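## Task

Lift the wooden spoon out of the jar that holds five utensils (wooden spoon, dark wooden spatula, black nylon turner, red nylon spoon, steel serving spoon). Set it down lying flat on the cutting board, with the midpoint of its length above the board, not touching the table, the jar or any other utensil. The remaining four utensils must still be in the jar and the jar must be standing upright. The result must hold without the robot's help: release the spoon and withdraw the hands.

## Robot and tools

ROBOT. Two arms, left_arm and right_arm, face each other across a table. Each carries an identical right-handed five-finger hand, so hand numbers and axes mean the same thing on both; they are not mirrored. Each hand also has a rigid bracket at the wrist on the little-finger side that can strike objects.

FRAMES. The scene frame has its origin on the table surface halfway between the arm bases; z = 0 is the tabletop, +z is up, and left_arm's base lies toward +y. Positions are in metres, orientations are quaternions in w,x,y,z order. Every hand has a hand point 0.05 m in front of the palm, where index pad and thumb tip meet when pinching. Its own axes: +z runs along the extended fingers (fingertips sit 0.06 to 0.07 m past the point), +y points out of the palm, +x points across the palm away from the thumb. Reported hand positions can be somewhat off, especially at long reach.

THE ROW. Both motion tools use a row of exactly 28 numbers, each in [-1, 1], always covering both arms. Numbers 1-14 are left_arm, 15-28 right_arm, each block ordered: dx, dy, dz, rx, ry, rz, little, ring, middle, index, thumb_bend, thumb_turn, force_limit, speed. The first six are an offset, not a pose: a displacement and rotation of the hand point measured in that hand point's own axes, counted from the pose shown in the most recent result (or, before any result in the scene and for later calls inside one reply, from where the hand is when the motion begins). 1.0 equals 0.6 m of travel or 180 degrees; rx, ry, rz form a single rotation vector. Sending all zeros is not idle: it pulls the arm back to that reference pose. The eight hand numbers are absolute targets, never offsets. For the four fingers and thumb_bend, +1 is straight/open and -1 fully curled. thumb_turn +1 sits beside the palm, -1 swings in front opposing the fingers. A pinch is roughly index -0.22, thumb_bend -0.75, thumb_turn -0.57. force_limit maps -1..+1 linearly to about 0..10 N at the fingertip (0..15 N for the two thumb motors) and only stops closing motion. speed maps -1..+1 to nearly still..full, full being 0.6 s for a finger's whole stroke. There is no 'leave unchanged' value: to keep a hand as is, resend its last eight numbers, or before any were sent, its hand_measured six values plus hand_force_limit and hand_speed.

TOOLS.
execute_actions: argument actions is a list holding zero or one item. Empty list: just report state (with pictures). {"rows": [...], "steps": n}: up to 15 rows, n at most 15 steps of 1/30 s each; each row is measured from the same reference pose, and the last row repeats if rows run out; at least 3 steps. {"steps": n} alone is a wait of up to 300 steps, counted from the previous result. Optional pictures (true/false).
move: target is one 28-number row as above; speed is path top speed in m/s, 0.002 to 0.5 (default 0.25), turning capped at twice that in rad/s; stop_force, optional, 9 to 40 N for both arms, ends an arm's path when its wrist sensor feels that much extra push against the motion, then backs off two steps and holds. Use stop_force only with slow speeds and no rotation; omit it when lifting off a surface. Paths are straight, last 0.5 to 10 s, ignore obstacles and the other arm.
wait: seconds, 0 to 10.
zoom_image: camera (cam_high, cam_low, cam_left_wrist, cam_right_wrist) and region [x0, y0, x1, y1] in image pixels, at most 504 by 504. cam_high and cam_low are 504x504, the wrist cameras 616x616.
show_instructions: no arguments; shows reference pages.
finished_scene: scene, 1 or 2; irreversible, starts the next task.

MOTION LIMITS. Each control step the commanded pose is clipped to within 100 mm and 16 degrees of the measured one; position wins over orientation when both cannot be met. Commands lag about 0.17 s. Long moves may fall short; check the reported pose and send the remainder.

GRIPPING. Turn the thumb in before approaching. With the thumb fully opposed the hand can wrap objects 0.035 to 0.08 m across, the object lying across the palm on the wrist side of the hand point. For gentle grips close at speed -0.9 or lower. A motor only starts when its target changes by at least 0.01, then locks on arrival or at force_limit.

RESULT LINES. The state line gives each hand point's position, quaternion and velocities in the scene frame. hand_measured, hand_stopped_by (moving, target, force, stalled, fault), hand_load_n (positive = pushed open) each list six motor values; a lost grip shows as loads dropping near 0. Wrist force/torque are in the hand's axes, noisy, offset up to about 4 N, saturating near 50 N. move adds a 'move:' line: done, off_target, moving, held, contact or fault, plus limits such as paced (pose clipped) or held (steps blocked). 'pose unreachable' and HELD mean part of a command was not sent. 'Hand target' shows where the controller is driving each hand.

AVOID. Arms colliding or pressing on each other, in any part. Pushing into firm surfaces: arms are stiff, and a joint torque past its limit (138 N m for big joints, 25.7 N m for wrists) or 150 N external force stops that arm for 10 s. Sustained loads heat motors (warning at 70 °C, brake stop at 85 °C). Dropping or slamming the utensil, tipping the jar, pulling other utensils out, or knocking anything off the table. Objects may get brief random nudges.

Each tool is called after "Call:" as name(argument=value, ...) on one line, values as JSON.

Reference images:

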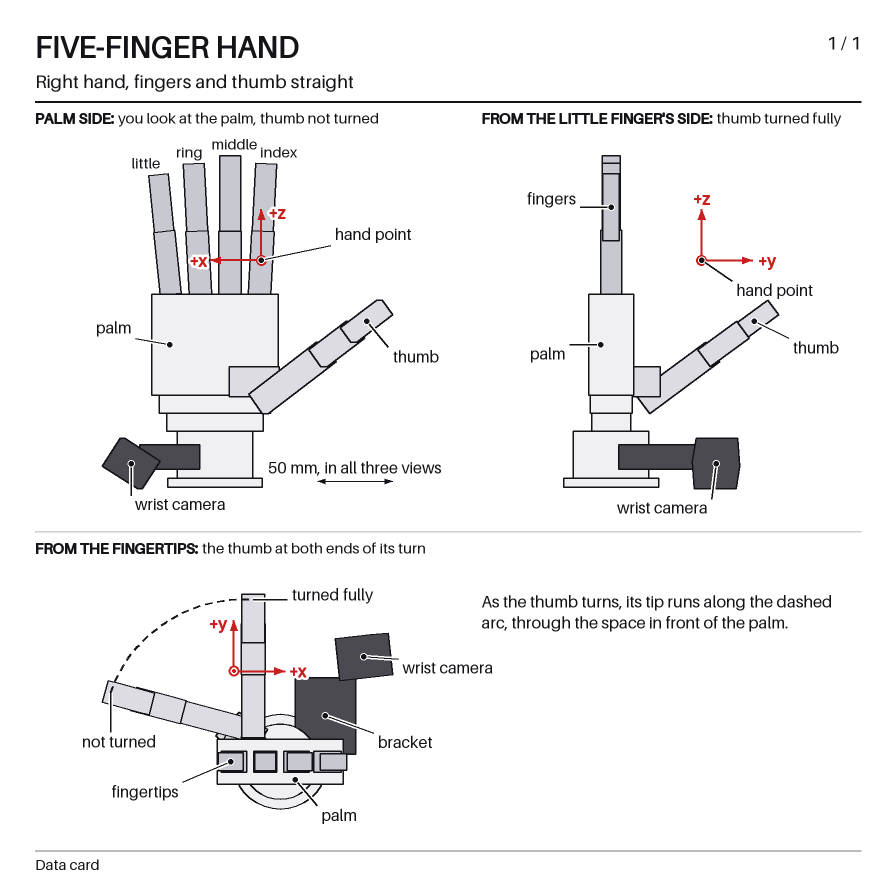

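## Session

Call:
execute_actions(actions=[])

Scene clock: 0.00 s of 5600.00 s.
left_arm: end_effector_position=(+0.2915, +0.4629, +0.4779) hand_measured=(+1.000, +1.000, +1.000, +1.000, +1.000, +1.000) hand_load_n=(+0.0, +0.0, +0.0, +0.0, +0.0, +0.0) hand_stopped_by=(target, target, target, target, target, target) hand_force_limit=0.00 hand_speed=-0.80 end_effector_quat_wxyz=(-0.017, +0.390, +0.921, +0.007) end_effector_velocity=(-0.000, -0.000, -0.000) end_effector_angular_velocity=(+0.000, +0.002, +0.000) | right_arm: end_effector_position=(+0.1703, -0.2667, +0.4699) hand_measured=(+1.000, +1.000, +1.000, +1.000, +1.000, +1.000) hand_load_n=(+0.0, +0.0, +0.0, +0.0, +0.0, +0.0) hand_stopped_by=(target, target, target, target, target, target) hand_force_limit=0.00 hand_speed=-0.80 end_effector_quat_wxyz=(-0.012, -0.303, +0.953, -0.014) end_effector_velocity=(-0.000, +0.000, +0.000) end_effector_angular_velocity=(+0.001, +0.000, -0.000)
Joint positions: left_arm=[ 0.535 -1.721  1.348  1.978  1.583 -1.899] | right_arm=[-1.203 -1.708  1.354  1.95   1.598 -1.855]
Joint velocities: left_arm=[-0.001  0.001 -0.     0.     0.002 -0.001] | right_arm=[-0.    -0.     0.    -0.    -0.001  0.   ]
Joint torques (N m, as the arm reports them, + toward a larger angle): no reading
Motor temperatures (°C, as the motors report them): left_arm=[31 30 30 39 35 42] | right_arm=[33 29 30 40 36 38]
Wrist force (N, on the end effector, along its own x y z axes, offset not removed): no reading
Wrist torque (N m, same axes, about the end effector's origin, offset not removed): no reading
Hand target (left_arm): +0.291, +0.463, +0.478; -0.017, +0.390, +0.921, +0.007
Hand target (right_arm): +0.170, -0.267, +0.470; -0.012, -0.303, +0.953, -0.014

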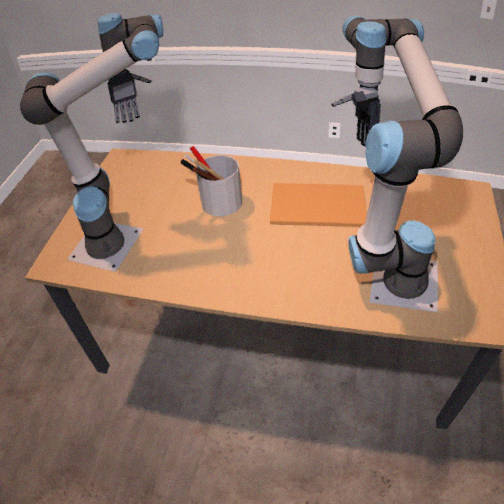

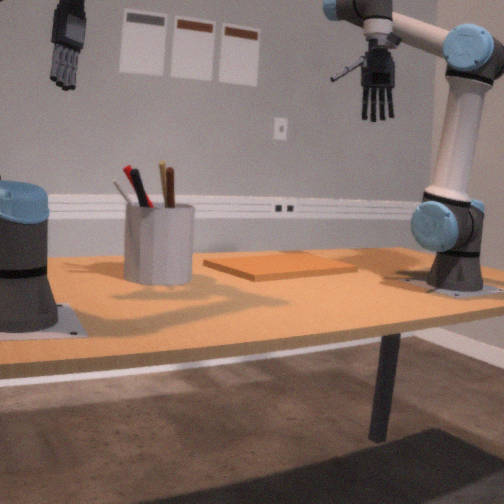

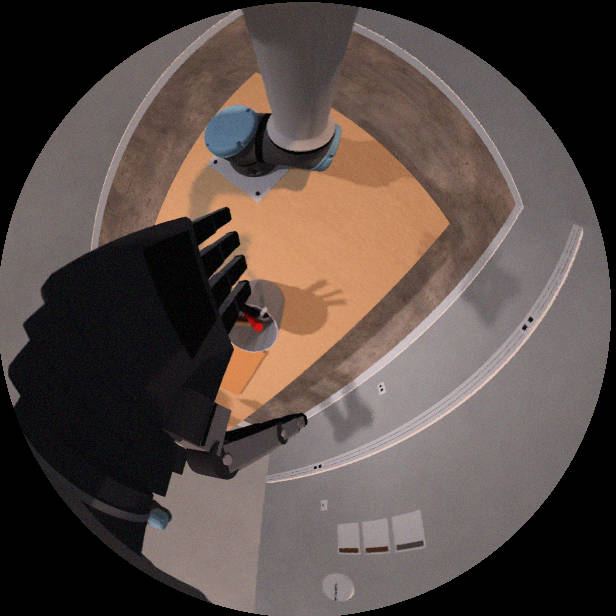

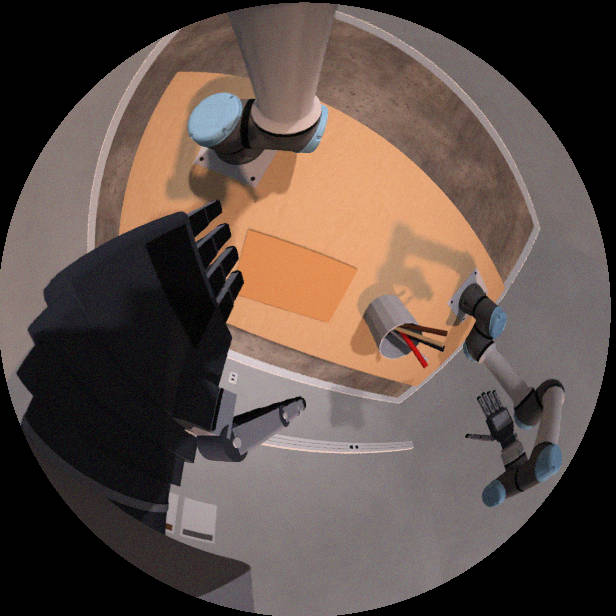

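Call:
zoom_image(camera="cam_low", region=[80, 140, 240, 300])

Call:
zoom_image(camera="cam_high", region=[150, 130, 270, 230])

Region (80, 140, 240, 300) of cam_low's 504x504 image, scaled by 3.150, with more detail than that image has.

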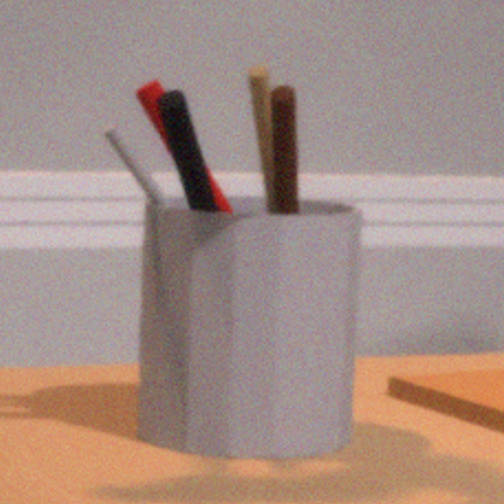

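Region (150, 130, 270, 230) of cam_high's 504x504 image, scaled by 4.200, with more detail than that image has.

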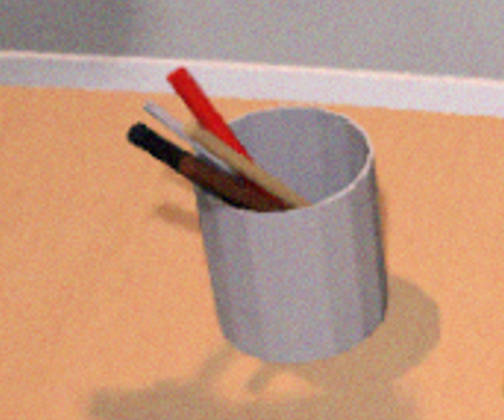

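Call:
move(target=[-0.207,-0.41,0.13,0,0,0,1,1,1,1,1,1,0,-0.8,0,0,0,0,0,0,1,1,1,1,1,1,0,-0.8])

Scene clock: 2.13 s of 5600.00 s.
left_arm: end_effector_position=(+0.1995, +0.2047, +0.3955) hand_measured=(+1.000, +1.000, +1.000, +1.000, +1.000, +1.000) hand_load_n=(+0.0, +0.0, +0.0, +0.0, +0.0, +0.0) hand_stopped_by=(target, target, target, target, target, target) hand_force_limit=0.00 hand_speed=-0.80 end_effector_quat_wxyz=(-0.017, +0.390, +0.921, +0.006) end_effector_velocity=(-0.001, -0.003, -0.001) end_effector_angular_velocity=(+0.003, +0.000, -0.001) | right_arm: end_effector_position=(+0.1703, -0.2667, +0.4699) hand_measured=(+1.000, +1.000, +1.000, +1.000, +1.000, +1.000) hand_load_n=(+0.0, +0.0, +0.0, +0.0, +0.0, +0.0) hand_stopped_by=(target, target, target, target, target, target) hand_force_limit=0.00 hand_speed=-0.80 end_effector_quat_wxyz=(-0.012, -0.303, +0.953, -0.014) end_effector_velocity=(+0.000, -0.000, -0.000) end_effector_angular_velocity=(-0.001, -0.001, -0.002)
Joint positions: left_arm=[ 0.046 -1.355  1.184  1.766  1.599 -2.388] | right_arm=[-1.203 -1.708  1.354  1.95   1.598 -1.855]
Joint velocities: left_arm=[-0.001  0.009 -0.008  0.002  0.     0.   ] | right_arm=[-0.    -0.     0.     0.     0.001  0.001]
Joint torques (N m, as the arm reports them, + toward a larger angle): left_arm=[ -7.75 -15.11 -26.93   4.84  -2.07  -2.07] | right_arm=[  1.05  -9.64 -17.1    2.87   0.05   0.02]
Motor temperatures (°C, as the motors report them): left_arm=[31 30 30 39 35 42] | right_arm=[33 29 30 40 36 38]
Wrist force (N, on the end effector, along its own x y z axes, offset not removed): left_arm=[0.7 -1.3 1.4] | right_arm=[-0.2 1.3 4.4]
Wrist torque (N m, same axes, about the end effector's origin, offset not removed): left_arm=[-0.24 -0.35 0.06] | right_arm=[0.12 -0.30 -0.07]
Hand target (left_arm): +0.199, +0.204, +0.396; -0.017, +0.390, +0.921, +0.006
Hand target (right_arm): +0.170, -0.267, +0.470; -0.012, -0.303, +0.953, -0.014
Off the commanded pose (left_arm): 0.000 m, 0 deg.
Off the commanded pose (right_arm): 0.000 m, 0 deg.
Kept back: nothing.
move: done

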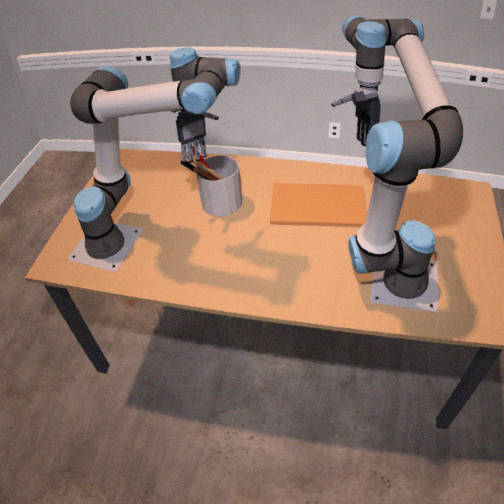

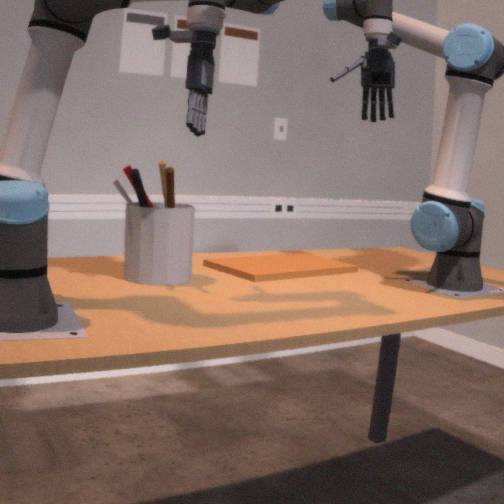

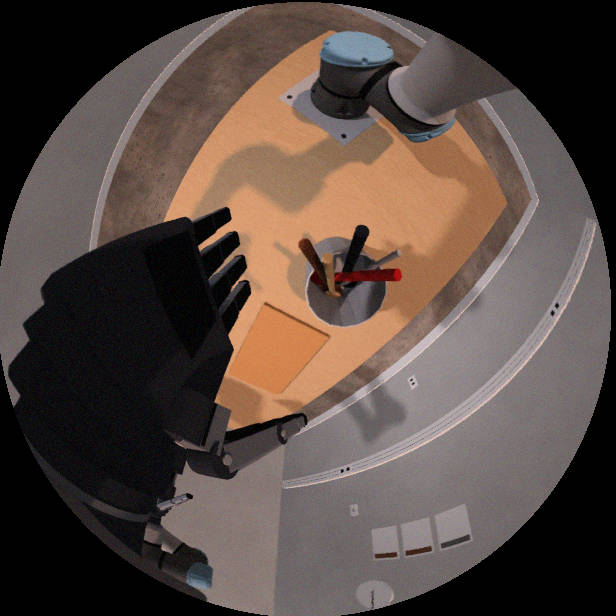

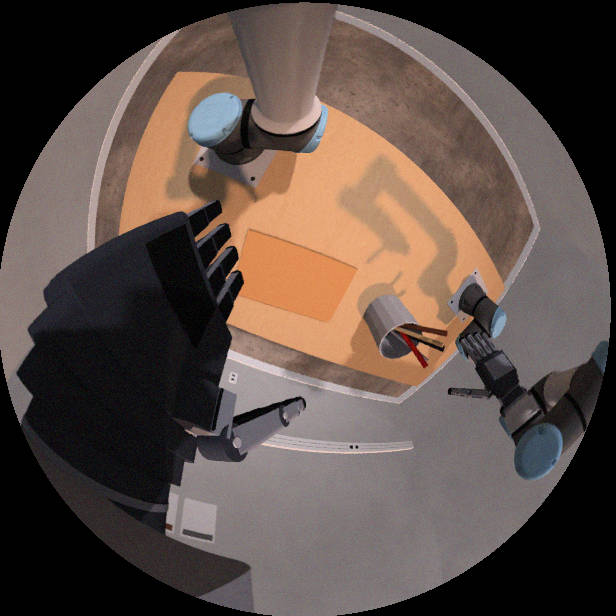

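Call:
move(target=[-0.155,-0.033,0.05,0,0,0,1,1,1,1,1,1,0,-0.8,0,0,0,0,0,0,1,1,1,1,1,1,0,-0.8])

Scene clock: 3.60 s of 5600.00 s.
left_arm: end_effector_position=(+0.2490, +0.1253, +0.3622) hand_measured=(+1.000, +1.000, +1.000, +1.000, +1.000, +1.000) hand_load_n=(+0.0, +0.0, +0.0, +0.0, +0.0, +0.0) hand_stopped_by=(target, target, target, target, target, target) hand_force_limit=0.00 hand_speed=-0.80 end_effector_quat_wxyz=(-0.017, +0.390, +0.921, +0.006) end_effector_velocity=(+0.001, -0.002, -0.000) end_effector_angular_velocity=(+0.001, +0.002, -0.000) | right_arm: end_effector_position=(+0.1703, -0.2667, +0.4699) hand_measured=(+1.000, +1.000, +1.000, +1.000, +1.000, +1.000) hand_load_n=(+0.0, +0.0, +0.0, +0.0, +0.0, +0.0) hand_stopped_by=(target, target, target, target, target, target) hand_force_limit=0.00 hand_speed=-0.80 end_effector_quat_wxyz=(-0.012, -0.303, +0.953, -0.014) end_effector_velocity=(+0.000, -0.000, -0.000) end_effector_angular_velocity=(-0.001, -0.000, -0.000)
Joint positions: left_arm=[ 0.161 -1.118  0.948  1.767  1.595 -2.273] | right_arm=[-1.203 -1.708  1.354  1.95   1.598 -1.855]
Joint velocities: left_arm=[ 0.002  0.009 -0.012  0.005  0.002  0.002] | right_arm=[-0.001  0.    -0.     0.     0.001 -0.001]
Joint torques (N m, as the arm reports them, + toward a larger angle): left_arm=[  6.26 -26.06 -27.27   4.46   2.57   2.59] | right_arm=[ -0.05 -11.28 -18.06   2.88   0.3    0.16]
Motor temperatures (°C, as the motors report them): left_arm=[31 30 30 39 35 42] | right_arm=[33 29 30 40 36 38]
Wrist force (N, on the end effector, along its own x y z axes, offset not removed): left_arm=[-0.5 -0.5 1.9] | right_arm=[1.7 1.9 3.1]
Wrist torque (N m, same axes, about the end effector's origin, offset not removed): left_arm=[-0.16 -0.11 0.09] | right_arm=[0.30 -0.54 0.08]
Hand target (left_arm): +0.249, +0.125, +0.362; -0.017, +0.390, +0.921, +0.006
Hand target (right_arm): +0.170, -0.267, +0.470; -0.012, -0.303, +0.953, -0.014
Off the commanded pose (left_arm): 0.000 m, 0 deg.
Off the commanded pose (right_arm): 0.000 m, 0 deg.
Kept back: nothing.
move: done

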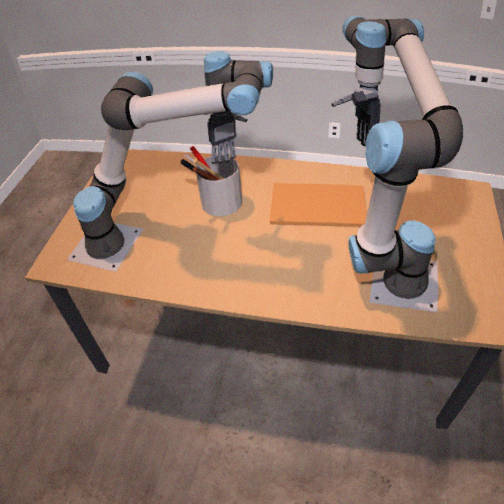

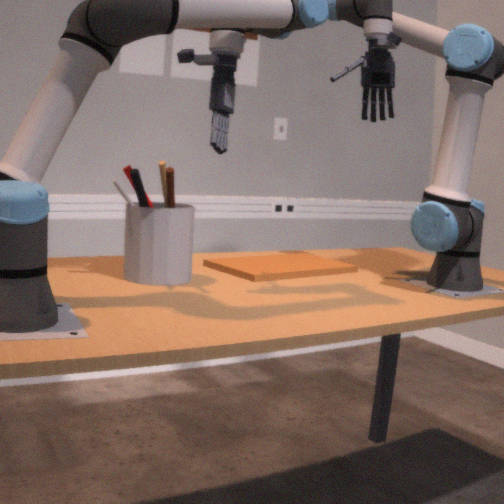

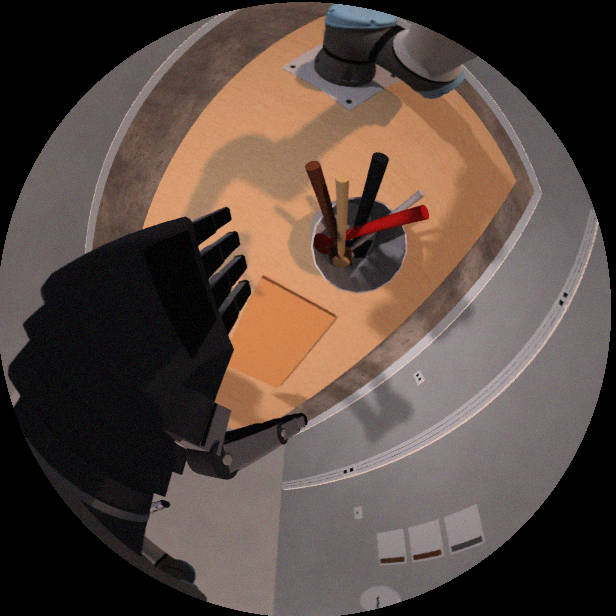

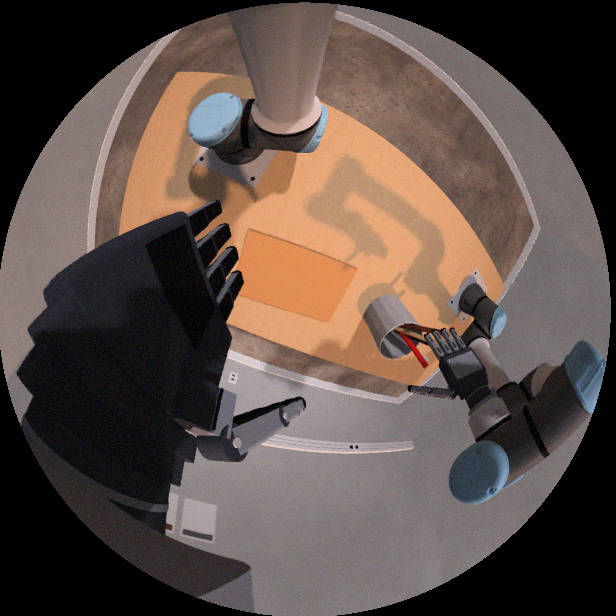

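Call:
move(target=[0.25,0.18,0.03,-0.385,0.385,0.385,1,1,1,1,0.2,-0.57,0,0.5,0,0,0,0,0,0,1,1,1,1,1,1,0,-0.8])

Scene clock: 9.03 s of 5600.00 s.
left_arm: end_effector_position=(+0.2216, +0.3083, +0.3491) hand_measured=(+1.000, +1.000, +1.000, +1.000, +0.200, -0.570) hand_load_n=(+0.0, +0.0, +0.0, +0.0, +0.0, +0.0) hand_stopped_by=(target, target, target, target, target, target) hand_force_limit=0.00 hand_speed=0.50 end_effector_quat_wxyz=(+0.278, -0.661, -0.254, -0.649) end_effector_velocity=(-0.001, +0.001, -0.000) end_effector_angular_velocity=(+0.014, +0.001, -0.011) | right_arm: end_effector_position=(+0.1703, -0.2667, +0.4699) hand_measured=(+1.000, +1.000, +1.000, +1.000, +1.000, +1.000) hand_load_n=(+0.0, +0.0, +0.0, +0.0, +0.0, +0.0) hand_stopped_by=(target, target, target, target, target, target) hand_force_limit=0.00 hand_speed=-0.80 end_effector_quat_wxyz=(-0.012, -0.303, +0.953, -0.014) end_effector_velocity=(+0.000, -0.000, -0.000) end_effector_angular_velocity=(-0.001, -0.000, +0.000)
Joint positions: left_arm=[-0.324 -1.33   2.169  2.299  1.188 -1.531] | right_arm=[-1.203 -1.708  1.354  1.95   1.598 -1.855]
Joint velocities: left_arm=[-0.008 -0.003  0.012  0.001 -0.002  0.007] | right_arm=[ 0.     0.    -0.     0.     0.001  0.   ]
Joint torques (N m, as the arm reports them, + toward a larger angle): left_arm=[ -7.3  -37.77  -5.84   3.78  -2.31   2.52] | right_arm=[ -0.39 -10.8  -17.91   2.79   0.07   0.14]
Motor temperatures (°C, as the motors report them): left_arm=[31 30 30 39 35 42] | right_arm=[33 29 30 40 36 38]
Wrist force (N, on the end effector, along its own x y z axes, offset not removed): left_arm=[0.5 -1.4 1.0] | right_arm=[1.7 2.3 1.4]
Wrist torque (N m, same axes, about the end effector's origin, offset not removed): left_arm=[-0.29 -0.31 0.08] | right_arm=[0.53 -0.51 0.20]
Hand target (left_arm): +0.222, +0.308, +0.349; -0.278, +0.661, +0.253, +0.649
Hand target (right_arm): +0.170, -0.267, +0.470; -0.012, -0.303, +0.953, -0.014
Off the commanded pose (left_arm): 0.000 m, 0 deg.
Off the commanded pose (right_arm): 0.000 m, 0 deg.
Kept back: nothing.
move: done

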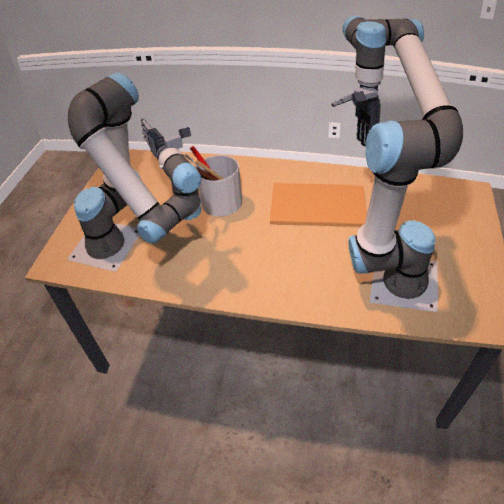

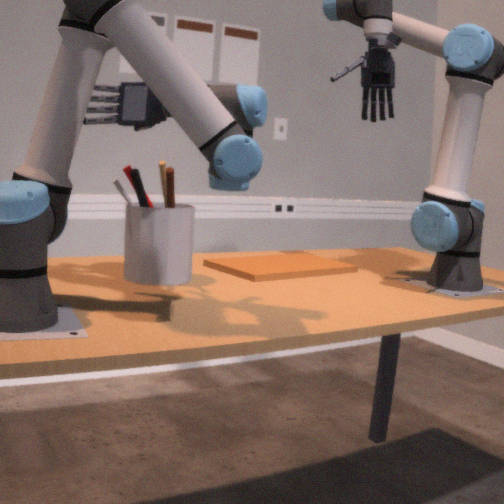

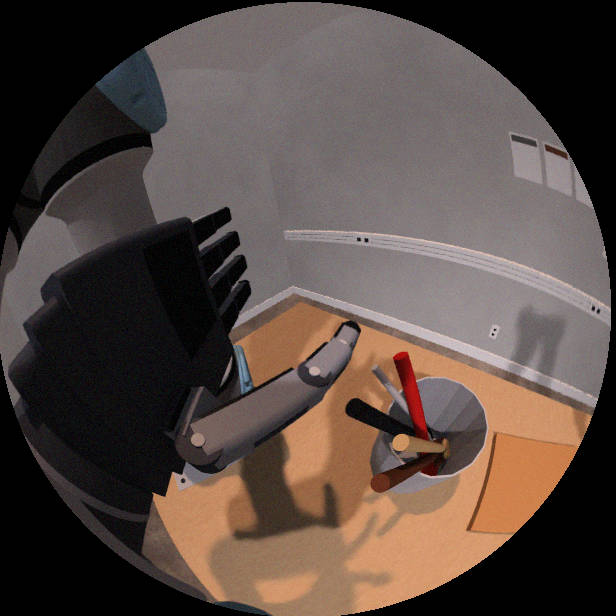

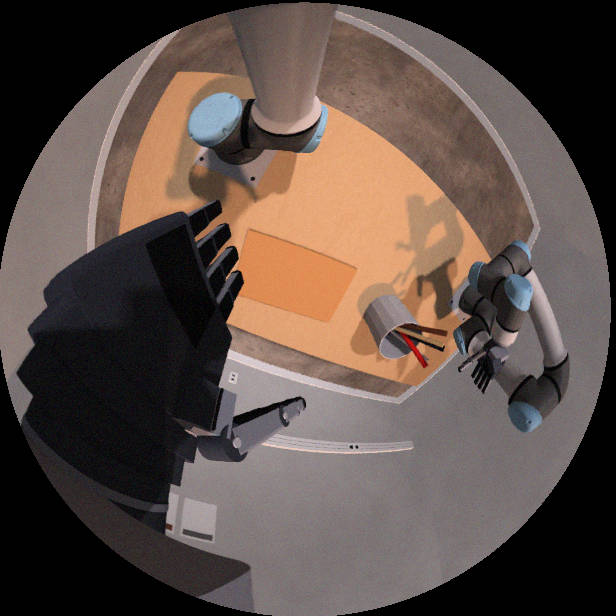

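Call:
move(target=[-0.08,0.08,0,0,0,0,1,1,1,1,0.2,-0.57,0,0.5,0,0,0,0,0,0,1,1,1,1,1,1,0,-0.8])

Scene clock: 10.33 s of 5600.00 s.
left_arm: end_effector_position=(+0.2535, +0.2752, +0.2997) hand_measured=(+1.000, +1.000, +1.000, +1.000, +0.200, -0.570) hand_load_n=(+0.0, +0.0, +0.0, +0.0, +0.0, +0.0) hand_stopped_by=(target, target, target, target, target, target) hand_force_limit=0.00 hand_speed=0.50 end_effector_quat_wxyz=(+0.277, -0.661, -0.254, -0.649) end_effector_velocity=(+0.001, -0.001, -0.002) end_effector_angular_velocity=(-0.000, +0.001, +0.001) | right_arm: end_effector_position=(+0.1703, -0.2667, +0.4699) hand_measured=(+1.000, +1.000, +1.000, +1.000, +1.000, +1.000) hand_load_n=(+0.0, +0.0, +0.0, +0.0, +0.0, +0.0) hand_stopped_by=(target, target, target, target, target, target) hand_force_limit=0.00 hand_speed=-0.80 end_effector_quat_wxyz=(-0.012, -0.303, +0.953, -0.014) end_effector_velocity=(-0.000, +0.000, +0.000) end_effector_angular_velocity=(+0.002, +0.000, -0.000)
Joint positions: left_arm=[-0.214 -1.162  2.11   2.19   1.078 -1.531] | right_arm=[-1.203 -1.708  1.354  1.95   1.598 -1.855]
Joint velocities: left_arm=[ 0.005  0.007 -0.004 -0.004 -0.004  0.001] | right_arm=[-0.001 -0.    -0.     0.    -0.002 -0.   ]
Joint torques (N m, as the arm reports them, + toward a larger angle): left_arm=[  7.65 -15.85 -18.85  -1.22  -2.55  -2.39] | right_arm=[  0.   -10.51 -17.43   2.93   0.23   0.06]
Motor temperatures (°C, as the motors report them): left_arm=[31 30 30 39 35 42] | right_arm=[33 29 30 40 36 38]
Wrist force (N, on the end effector, along its own x y z axes, offset not removed): left_arm=[0.0 -1.5 0.1] | right_arm=[-0.6 1.3 1.4]
Wrist torque (N m, same axes, about the end effector's origin, offset not removed): left_arm=[-0.20 -0.23 0.10] | right_arm=[0.18 -0.10 0.00]
Hand target (left_arm): +0.254, +0.275, +0.299; -0.277, +0.661, +0.254, +0.649
Hand target (right_arm): +0.170, -0.267, +0.470; -0.012, -0.303, +0.953, -0.014
Off the commanded pose (left_arm): 0.000 m, 0 deg.
Off the commanded pose (right_arm): 0.000 m, 0 deg.
Kept back: nothing.
move: done

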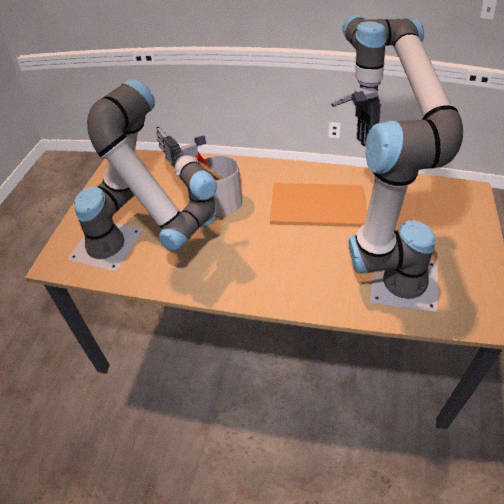

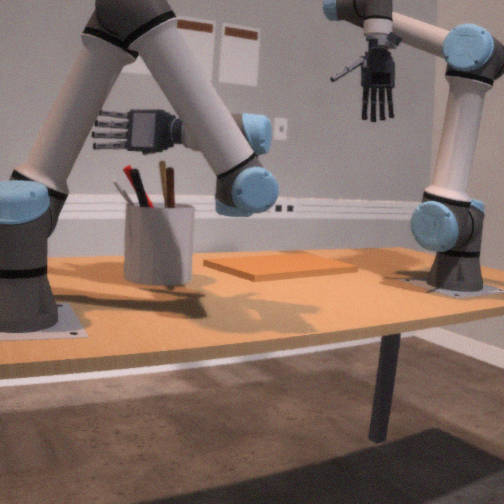

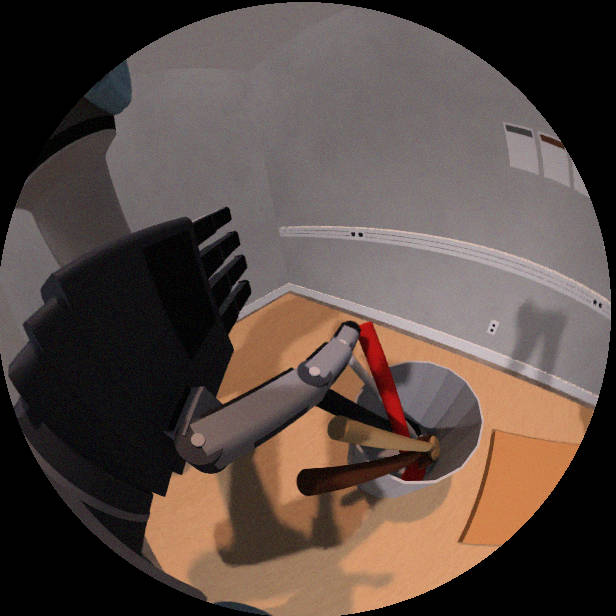

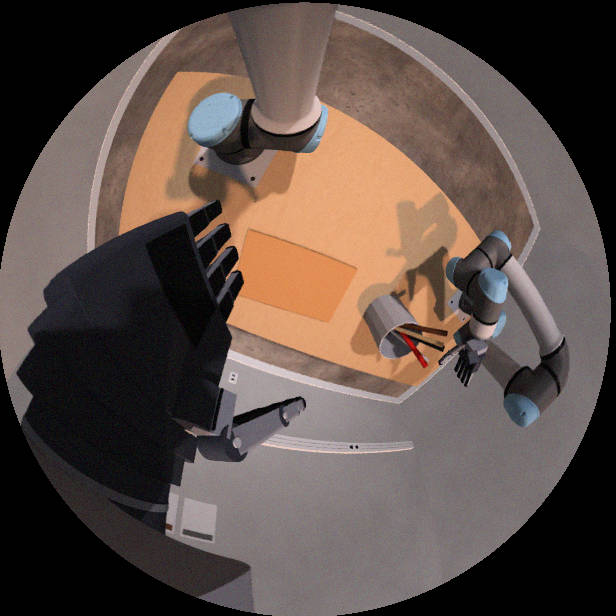

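Call:
move(target=[-0.05,0,-0.05,0,0,0,1,1,1,1,0.2,-0.57,0,0.5,0,0,0,0,0,0,1,1,1,1,1,1,0,-0.8], speed=0.1)

Scene clock: 11.57 s of 5600.00 s.
left_arm: end_effector_position=(+0.2313, +0.2552, +0.2700) hand_measured=(+1.000, +1.000, +1.000, +1.000, +0.200, -0.570) hand_load_n=(+0.0, +0.0, +0.0, +0.0, +0.0, +0.0) hand_stopped_by=(target, target, target, target, target, target) hand_force_limit=0.00 hand_speed=0.50 end_effector_quat_wxyz=(+0.277, -0.661, -0.254, -0.649) end_effector_velocity=(-0.001, -0.001, -0.002) end_effector_angular_velocity=(+0.001, +0.000, +0.001) | right_arm: end_effector_position=(+0.1703, -0.2667, +0.4699) hand_measured=(+1.000, +1.000, +1.000, +1.000, +1.000, +1.000) hand_load_n=(+0.0, +0.0, +0.0, +0.0, +0.0, +0.0) hand_stopped_by=(target, target, target, target, target, target) hand_force_limit=0.00 hand_speed=-0.80 end_effector_quat_wxyz=(-0.012, -0.303, +0.953, -0.014) end_effector_velocity=(-0.000, -0.000, +0.000) end_effector_angular_velocity=(-0.000, -0.001, -0.001)
Joint positions: left_arm=[-0.25  -1.063  2.062  2.139  1.114 -1.531] | right_arm=[-1.203 -1.708  1.354  1.95   1.598 -1.855]
Joint velocities: left_arm=[-0.002  0.007 -0.003 -0.003  0.003  0.001] | right_arm=[ 0.001 -0.    -0.    -0.     0.001  0.002]
Joint torques (N m, as the arm reports them, + toward a larger angle): left_arm=[ -8.35 -20.37 -17.58  -1.5    2.39  -2.41] | right_arm=[ -0.23 -10.61 -17.73   2.78   0.05   0.17]
Motor temperatures (°C, as the motors report them): left_arm=[31 30 30 39 35 42] | right_arm=[33 29 30 40 36 38]
Wrist force (N, on the end effector, along its own x y z axes, offset not removed): left_arm=[0.1 -0.7 1.9] | right_arm=[0.7 2.0 3.2]
Wrist torque (N m, same axes, about the end effector's origin, offset not removed): left_arm=[-0.23 -0.30 0.05] | right_arm=[0.33 -0.34 0.04]
Hand target (left_arm): +0.231, +0.255, +0.270; -0.277, +0.661, +0.254, +0.649
Hand target (right_arm): +0.170, -0.267, +0.470; -0.012, -0.303, +0.953, -0.014
Off the commanded pose (left_arm): 0.000 m, 0 deg.
Off the commanded pose (right_arm): 0.000 m, 0 deg.
Kept back: nothing.
move: done

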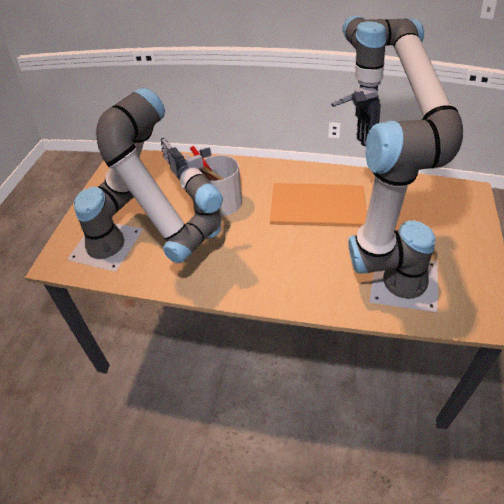

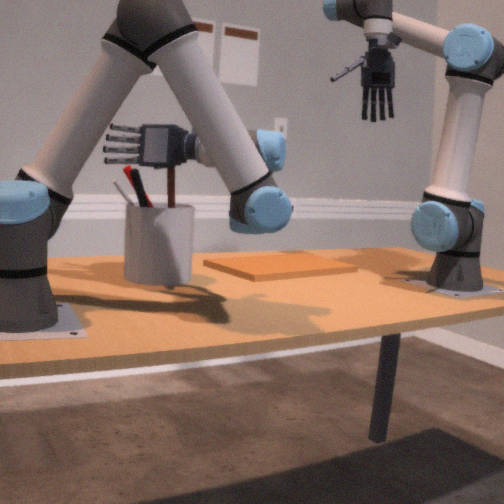

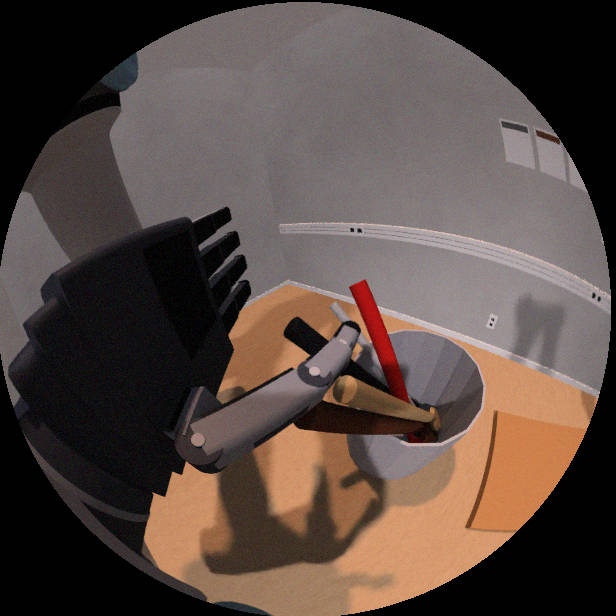

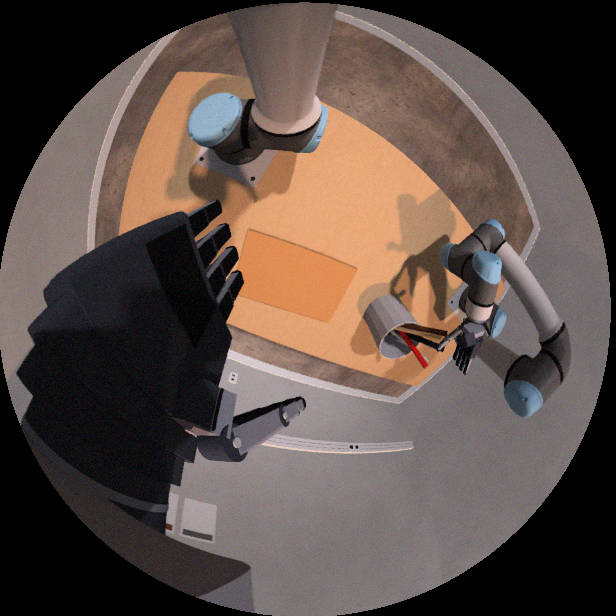

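Call:
move(target=[0.06,0,-0.085,0,0,0,1,1,1,1,0.2,-0.57,0,0.5,0,0,0,0,0,0,1,1,1,1,1,1,0,-0.8], speed=0.08)

Call:
move(target=[-0.04,0,0,0,0,0,1,1,1,1,0.2,-0.57,0,0.5,0,0,0,0,0,0,1,1,1,1,1,1,0,-0.8], speed=0.05)

Scene clock: 13.10 s of 5600.00 s.
left_arm: end_effector_position=(+0.1960, +0.2190, +0.3059) hand_measured=(+1.000, +1.000, +1.000, +1.000, +0.200, -0.570) hand_load_n=(+0.0, +0.0, +0.0, +0.0, +0.0, +0.0) hand_stopped_by=(target, target, target, target, target, target) hand_force_limit=0.00 hand_speed=0.50 end_effector_quat_wxyz=(+0.277, -0.661, -0.254, -0.649) end_effector_velocity=(-0.001, -0.002, +0.001) end_effector_angular_velocity=(-0.000, -0.003, +0.003) | right_arm: end_effector_position=(+0.1703, -0.2667, +0.4699) hand_measured=(+1.000, +1.000, +1.000, +1.000, +1.000, +1.000) hand_load_n=(+0.0, +0.0, +0.0, +0.0, +0.0, +0.0) hand_stopped_by=(target, target, target, target, target, target) hand_force_limit=0.00 hand_speed=-0.80 end_effector_quat_wxyz=(-0.012, -0.303, +0.953, -0.014) end_effector_velocity=(+0.000, -0.001, +0.000) end_effector_angular_velocity=(-0.001, -0.001, +0.000)
Joint positions: left_arm=[-0.296 -1.075  1.931  2.282  1.16  -1.531] | right_arm=[-1.203 -1.708  1.354  1.95   1.598 -1.855]
Joint velocities: left_arm=[ 0.     0.003 -0.007  0.006  0.003 -0.003] | right_arm=[-0.001 -0.001 -0.    -0.     0.002 -0.002]
Joint torques (N m, as the arm reports them, + toward a larger angle): left_arm=[ -6.93 -38.66 -22.17   3.94   2.83  -0.03] | right_arm=[  0.12 -10.43 -17.71   2.83   0.09  -0.08]
Motor temperatures (°C, as the motors report them): left_arm=[31 30 30 39 35 42] | right_arm=[33 29 30 40 36 38]
Wrist force (N, on the end effector, along its own x y z axes, offset not removed): left_arm=[-0.1 0.1 1.1] | right_arm=[1.7 1.3 2.0]
Wrist torque (N m, same axes, about the end effector's origin, offset not removed): left_arm=[0.06 -0.16 0.14] | right_arm=[0.25 -0.41 0.11]
Hand target (left_arm): +0.196, +0.219, +0.306; -0.278, +0.661, +0.254, +0.649
Hand target (right_arm): +0.170, -0.267, +0.470; -0.012, -0.303, +0.953, -0.014
Off the commanded pose (left_arm): 0.000 m, 0 deg.
Off the commanded pose (right_arm): 0.000 m, 0 deg.
Kept back: nothing.
move: done

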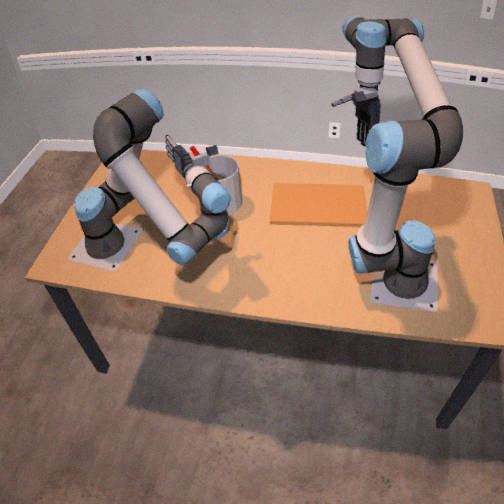

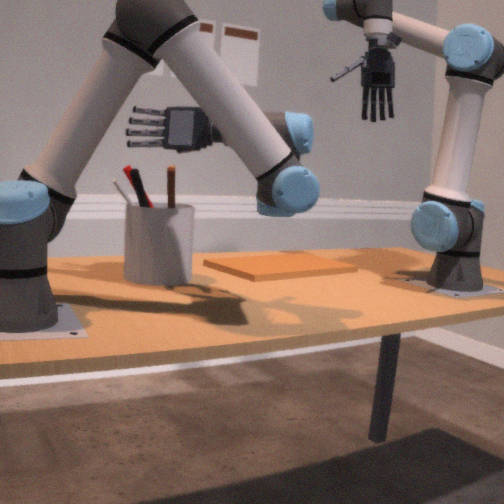

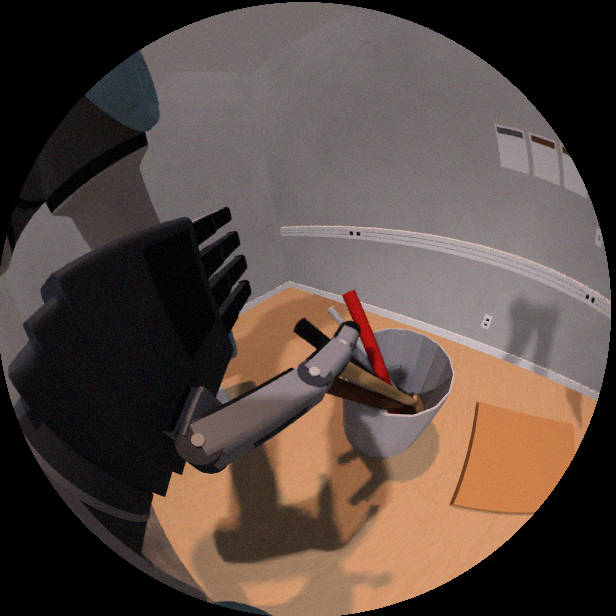

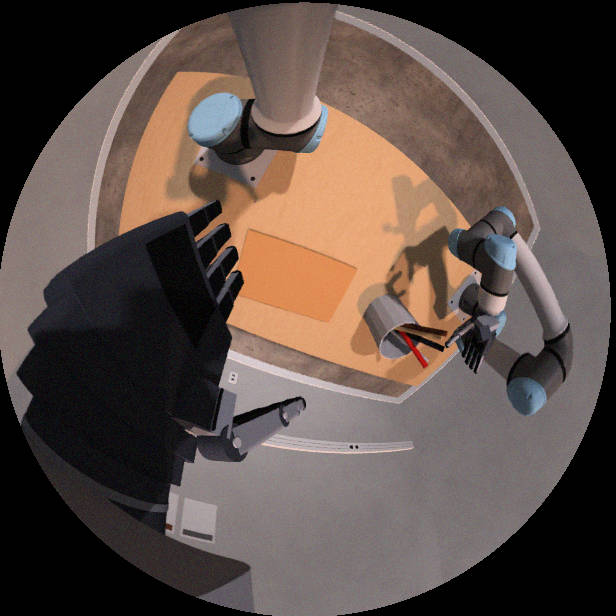

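Scene clock: 14.03 s of 5600.00 s.
left_arm: end_effector_position=(+0.1953, +0.2196, +0.2823) hand_measured=(+1.000, +1.000, +1.000, +1.000, +0.200, -0.570) hand_load_n=(+0.0, +0.0, +0.0, +0.0, +0.0, +0.0) hand_stopped_by=(target, target, target, target, target, target) hand_force_limit=0.00 hand_speed=0.50 end_effector_quat_wxyz=(+0.277, -0.661, -0.254, -0.649) end_effector_velocity=(-0.000, -0.000, -0.003) end_effector_angular_velocity=(+0.000, -0.001, +0.000) | right_arm: end_effector_position=(+0.1703, -0.2667, +0.4699) hand_measured=(+1.000, +1.000, +1.000, +1.000, +1.000, +1.000) hand_load_n=(+0.0, +0.0, +0.0, +0.0, +0.0, +0.0) hand_stopped_by=(target, target, target, target, target, target) hand_force_limit=0.00 hand_speed=-0.80 end_effector_quat_wxyz=(-0.012, -0.303, +0.953, -0.014) end_effector_velocity=(-0.001, +0.001, +0.000) end_effector_angular_velocity=(+0.001, +0.000, +0.002)
Joint positions: left_arm=[-0.298 -1.03   1.942  2.225  1.162 -1.531] | right_arm=[-1.203 -1.708  1.354  1.95   1.598 -1.855]
Joint velocities: left_arm=[-0.     0.006  0.    -0.006  0.001 -0.   ] | right_arm=[ 0.002  0.    -0.    -0.    -0.001 -0.001]
Joint torques (N m, as the arm reports them, + toward a larger angle): left_arm=[ -7.48 -21.47  -5.84  -1.42   2.35   2.22] | right_arm=[  0.18 -10.9  -18.3    2.99   0.13   0.12]
Motor temperatures (°C, as the motors report them): left_arm=[31 30 30 39 35 42] | right_arm=[33 29 30 40 36 38]
Wrist force (N, on the end effector, along its own x y z axes, offset not removed): left_arm=[0.3 -1.0 1.1] | right_arm=[0.5 1.4 1.9]
Wrist torque (N m, same axes, about the end effector's origin, offset not removed): left_arm=[-0.19 -0.30 0.10] | right_arm=[0.24 -0.32 0.05]
Hand target (left_arm): +0.195, +0.220, +0.282; -0.277, +0.661, +0.254, +0.649
Hand target (right_arm): +0.170, -0.267, +0.470; -0.012, -0.303, +0.953, -0.014
Off the commanded pose (left_arm): 0.000 m, 0 deg.
Off the commanded pose (right_arm): 0.000 m, 0 deg.
Kept back: nothing.
move: done

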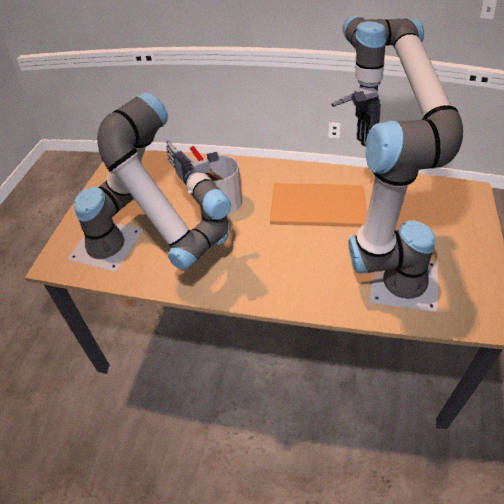

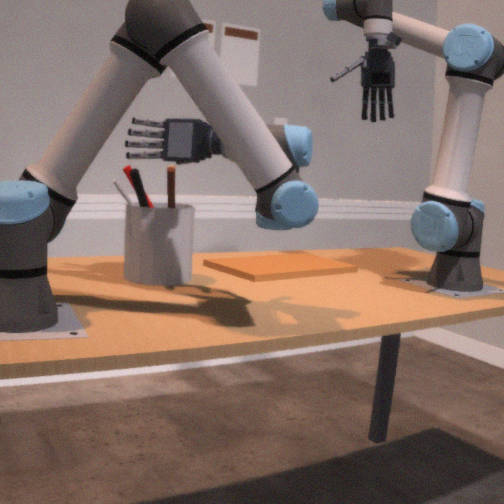

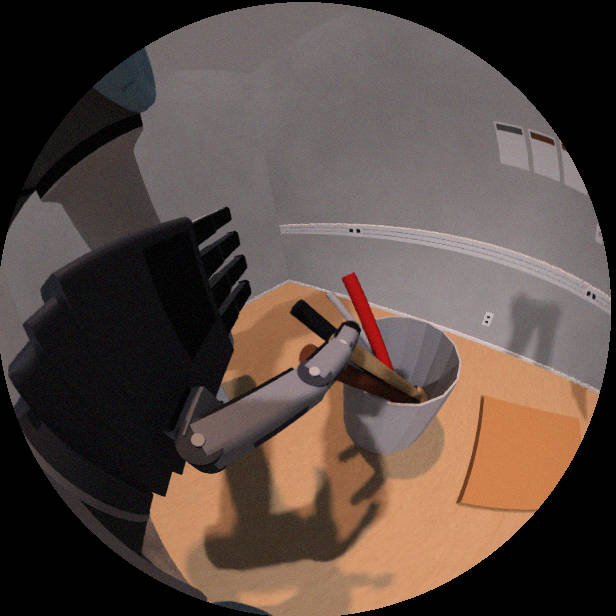

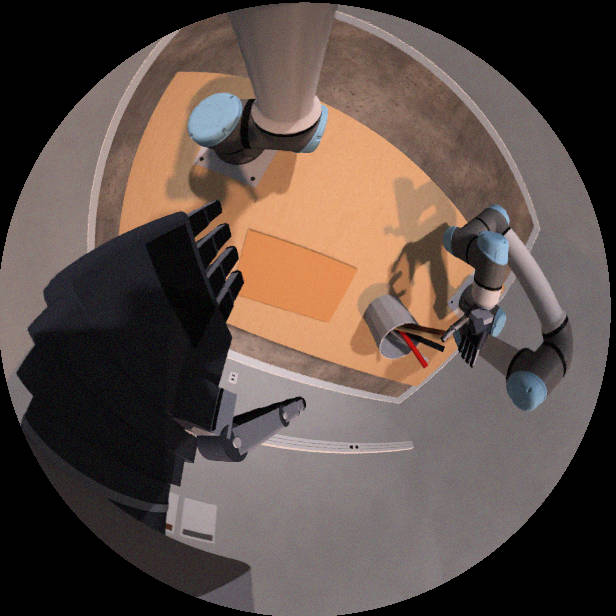

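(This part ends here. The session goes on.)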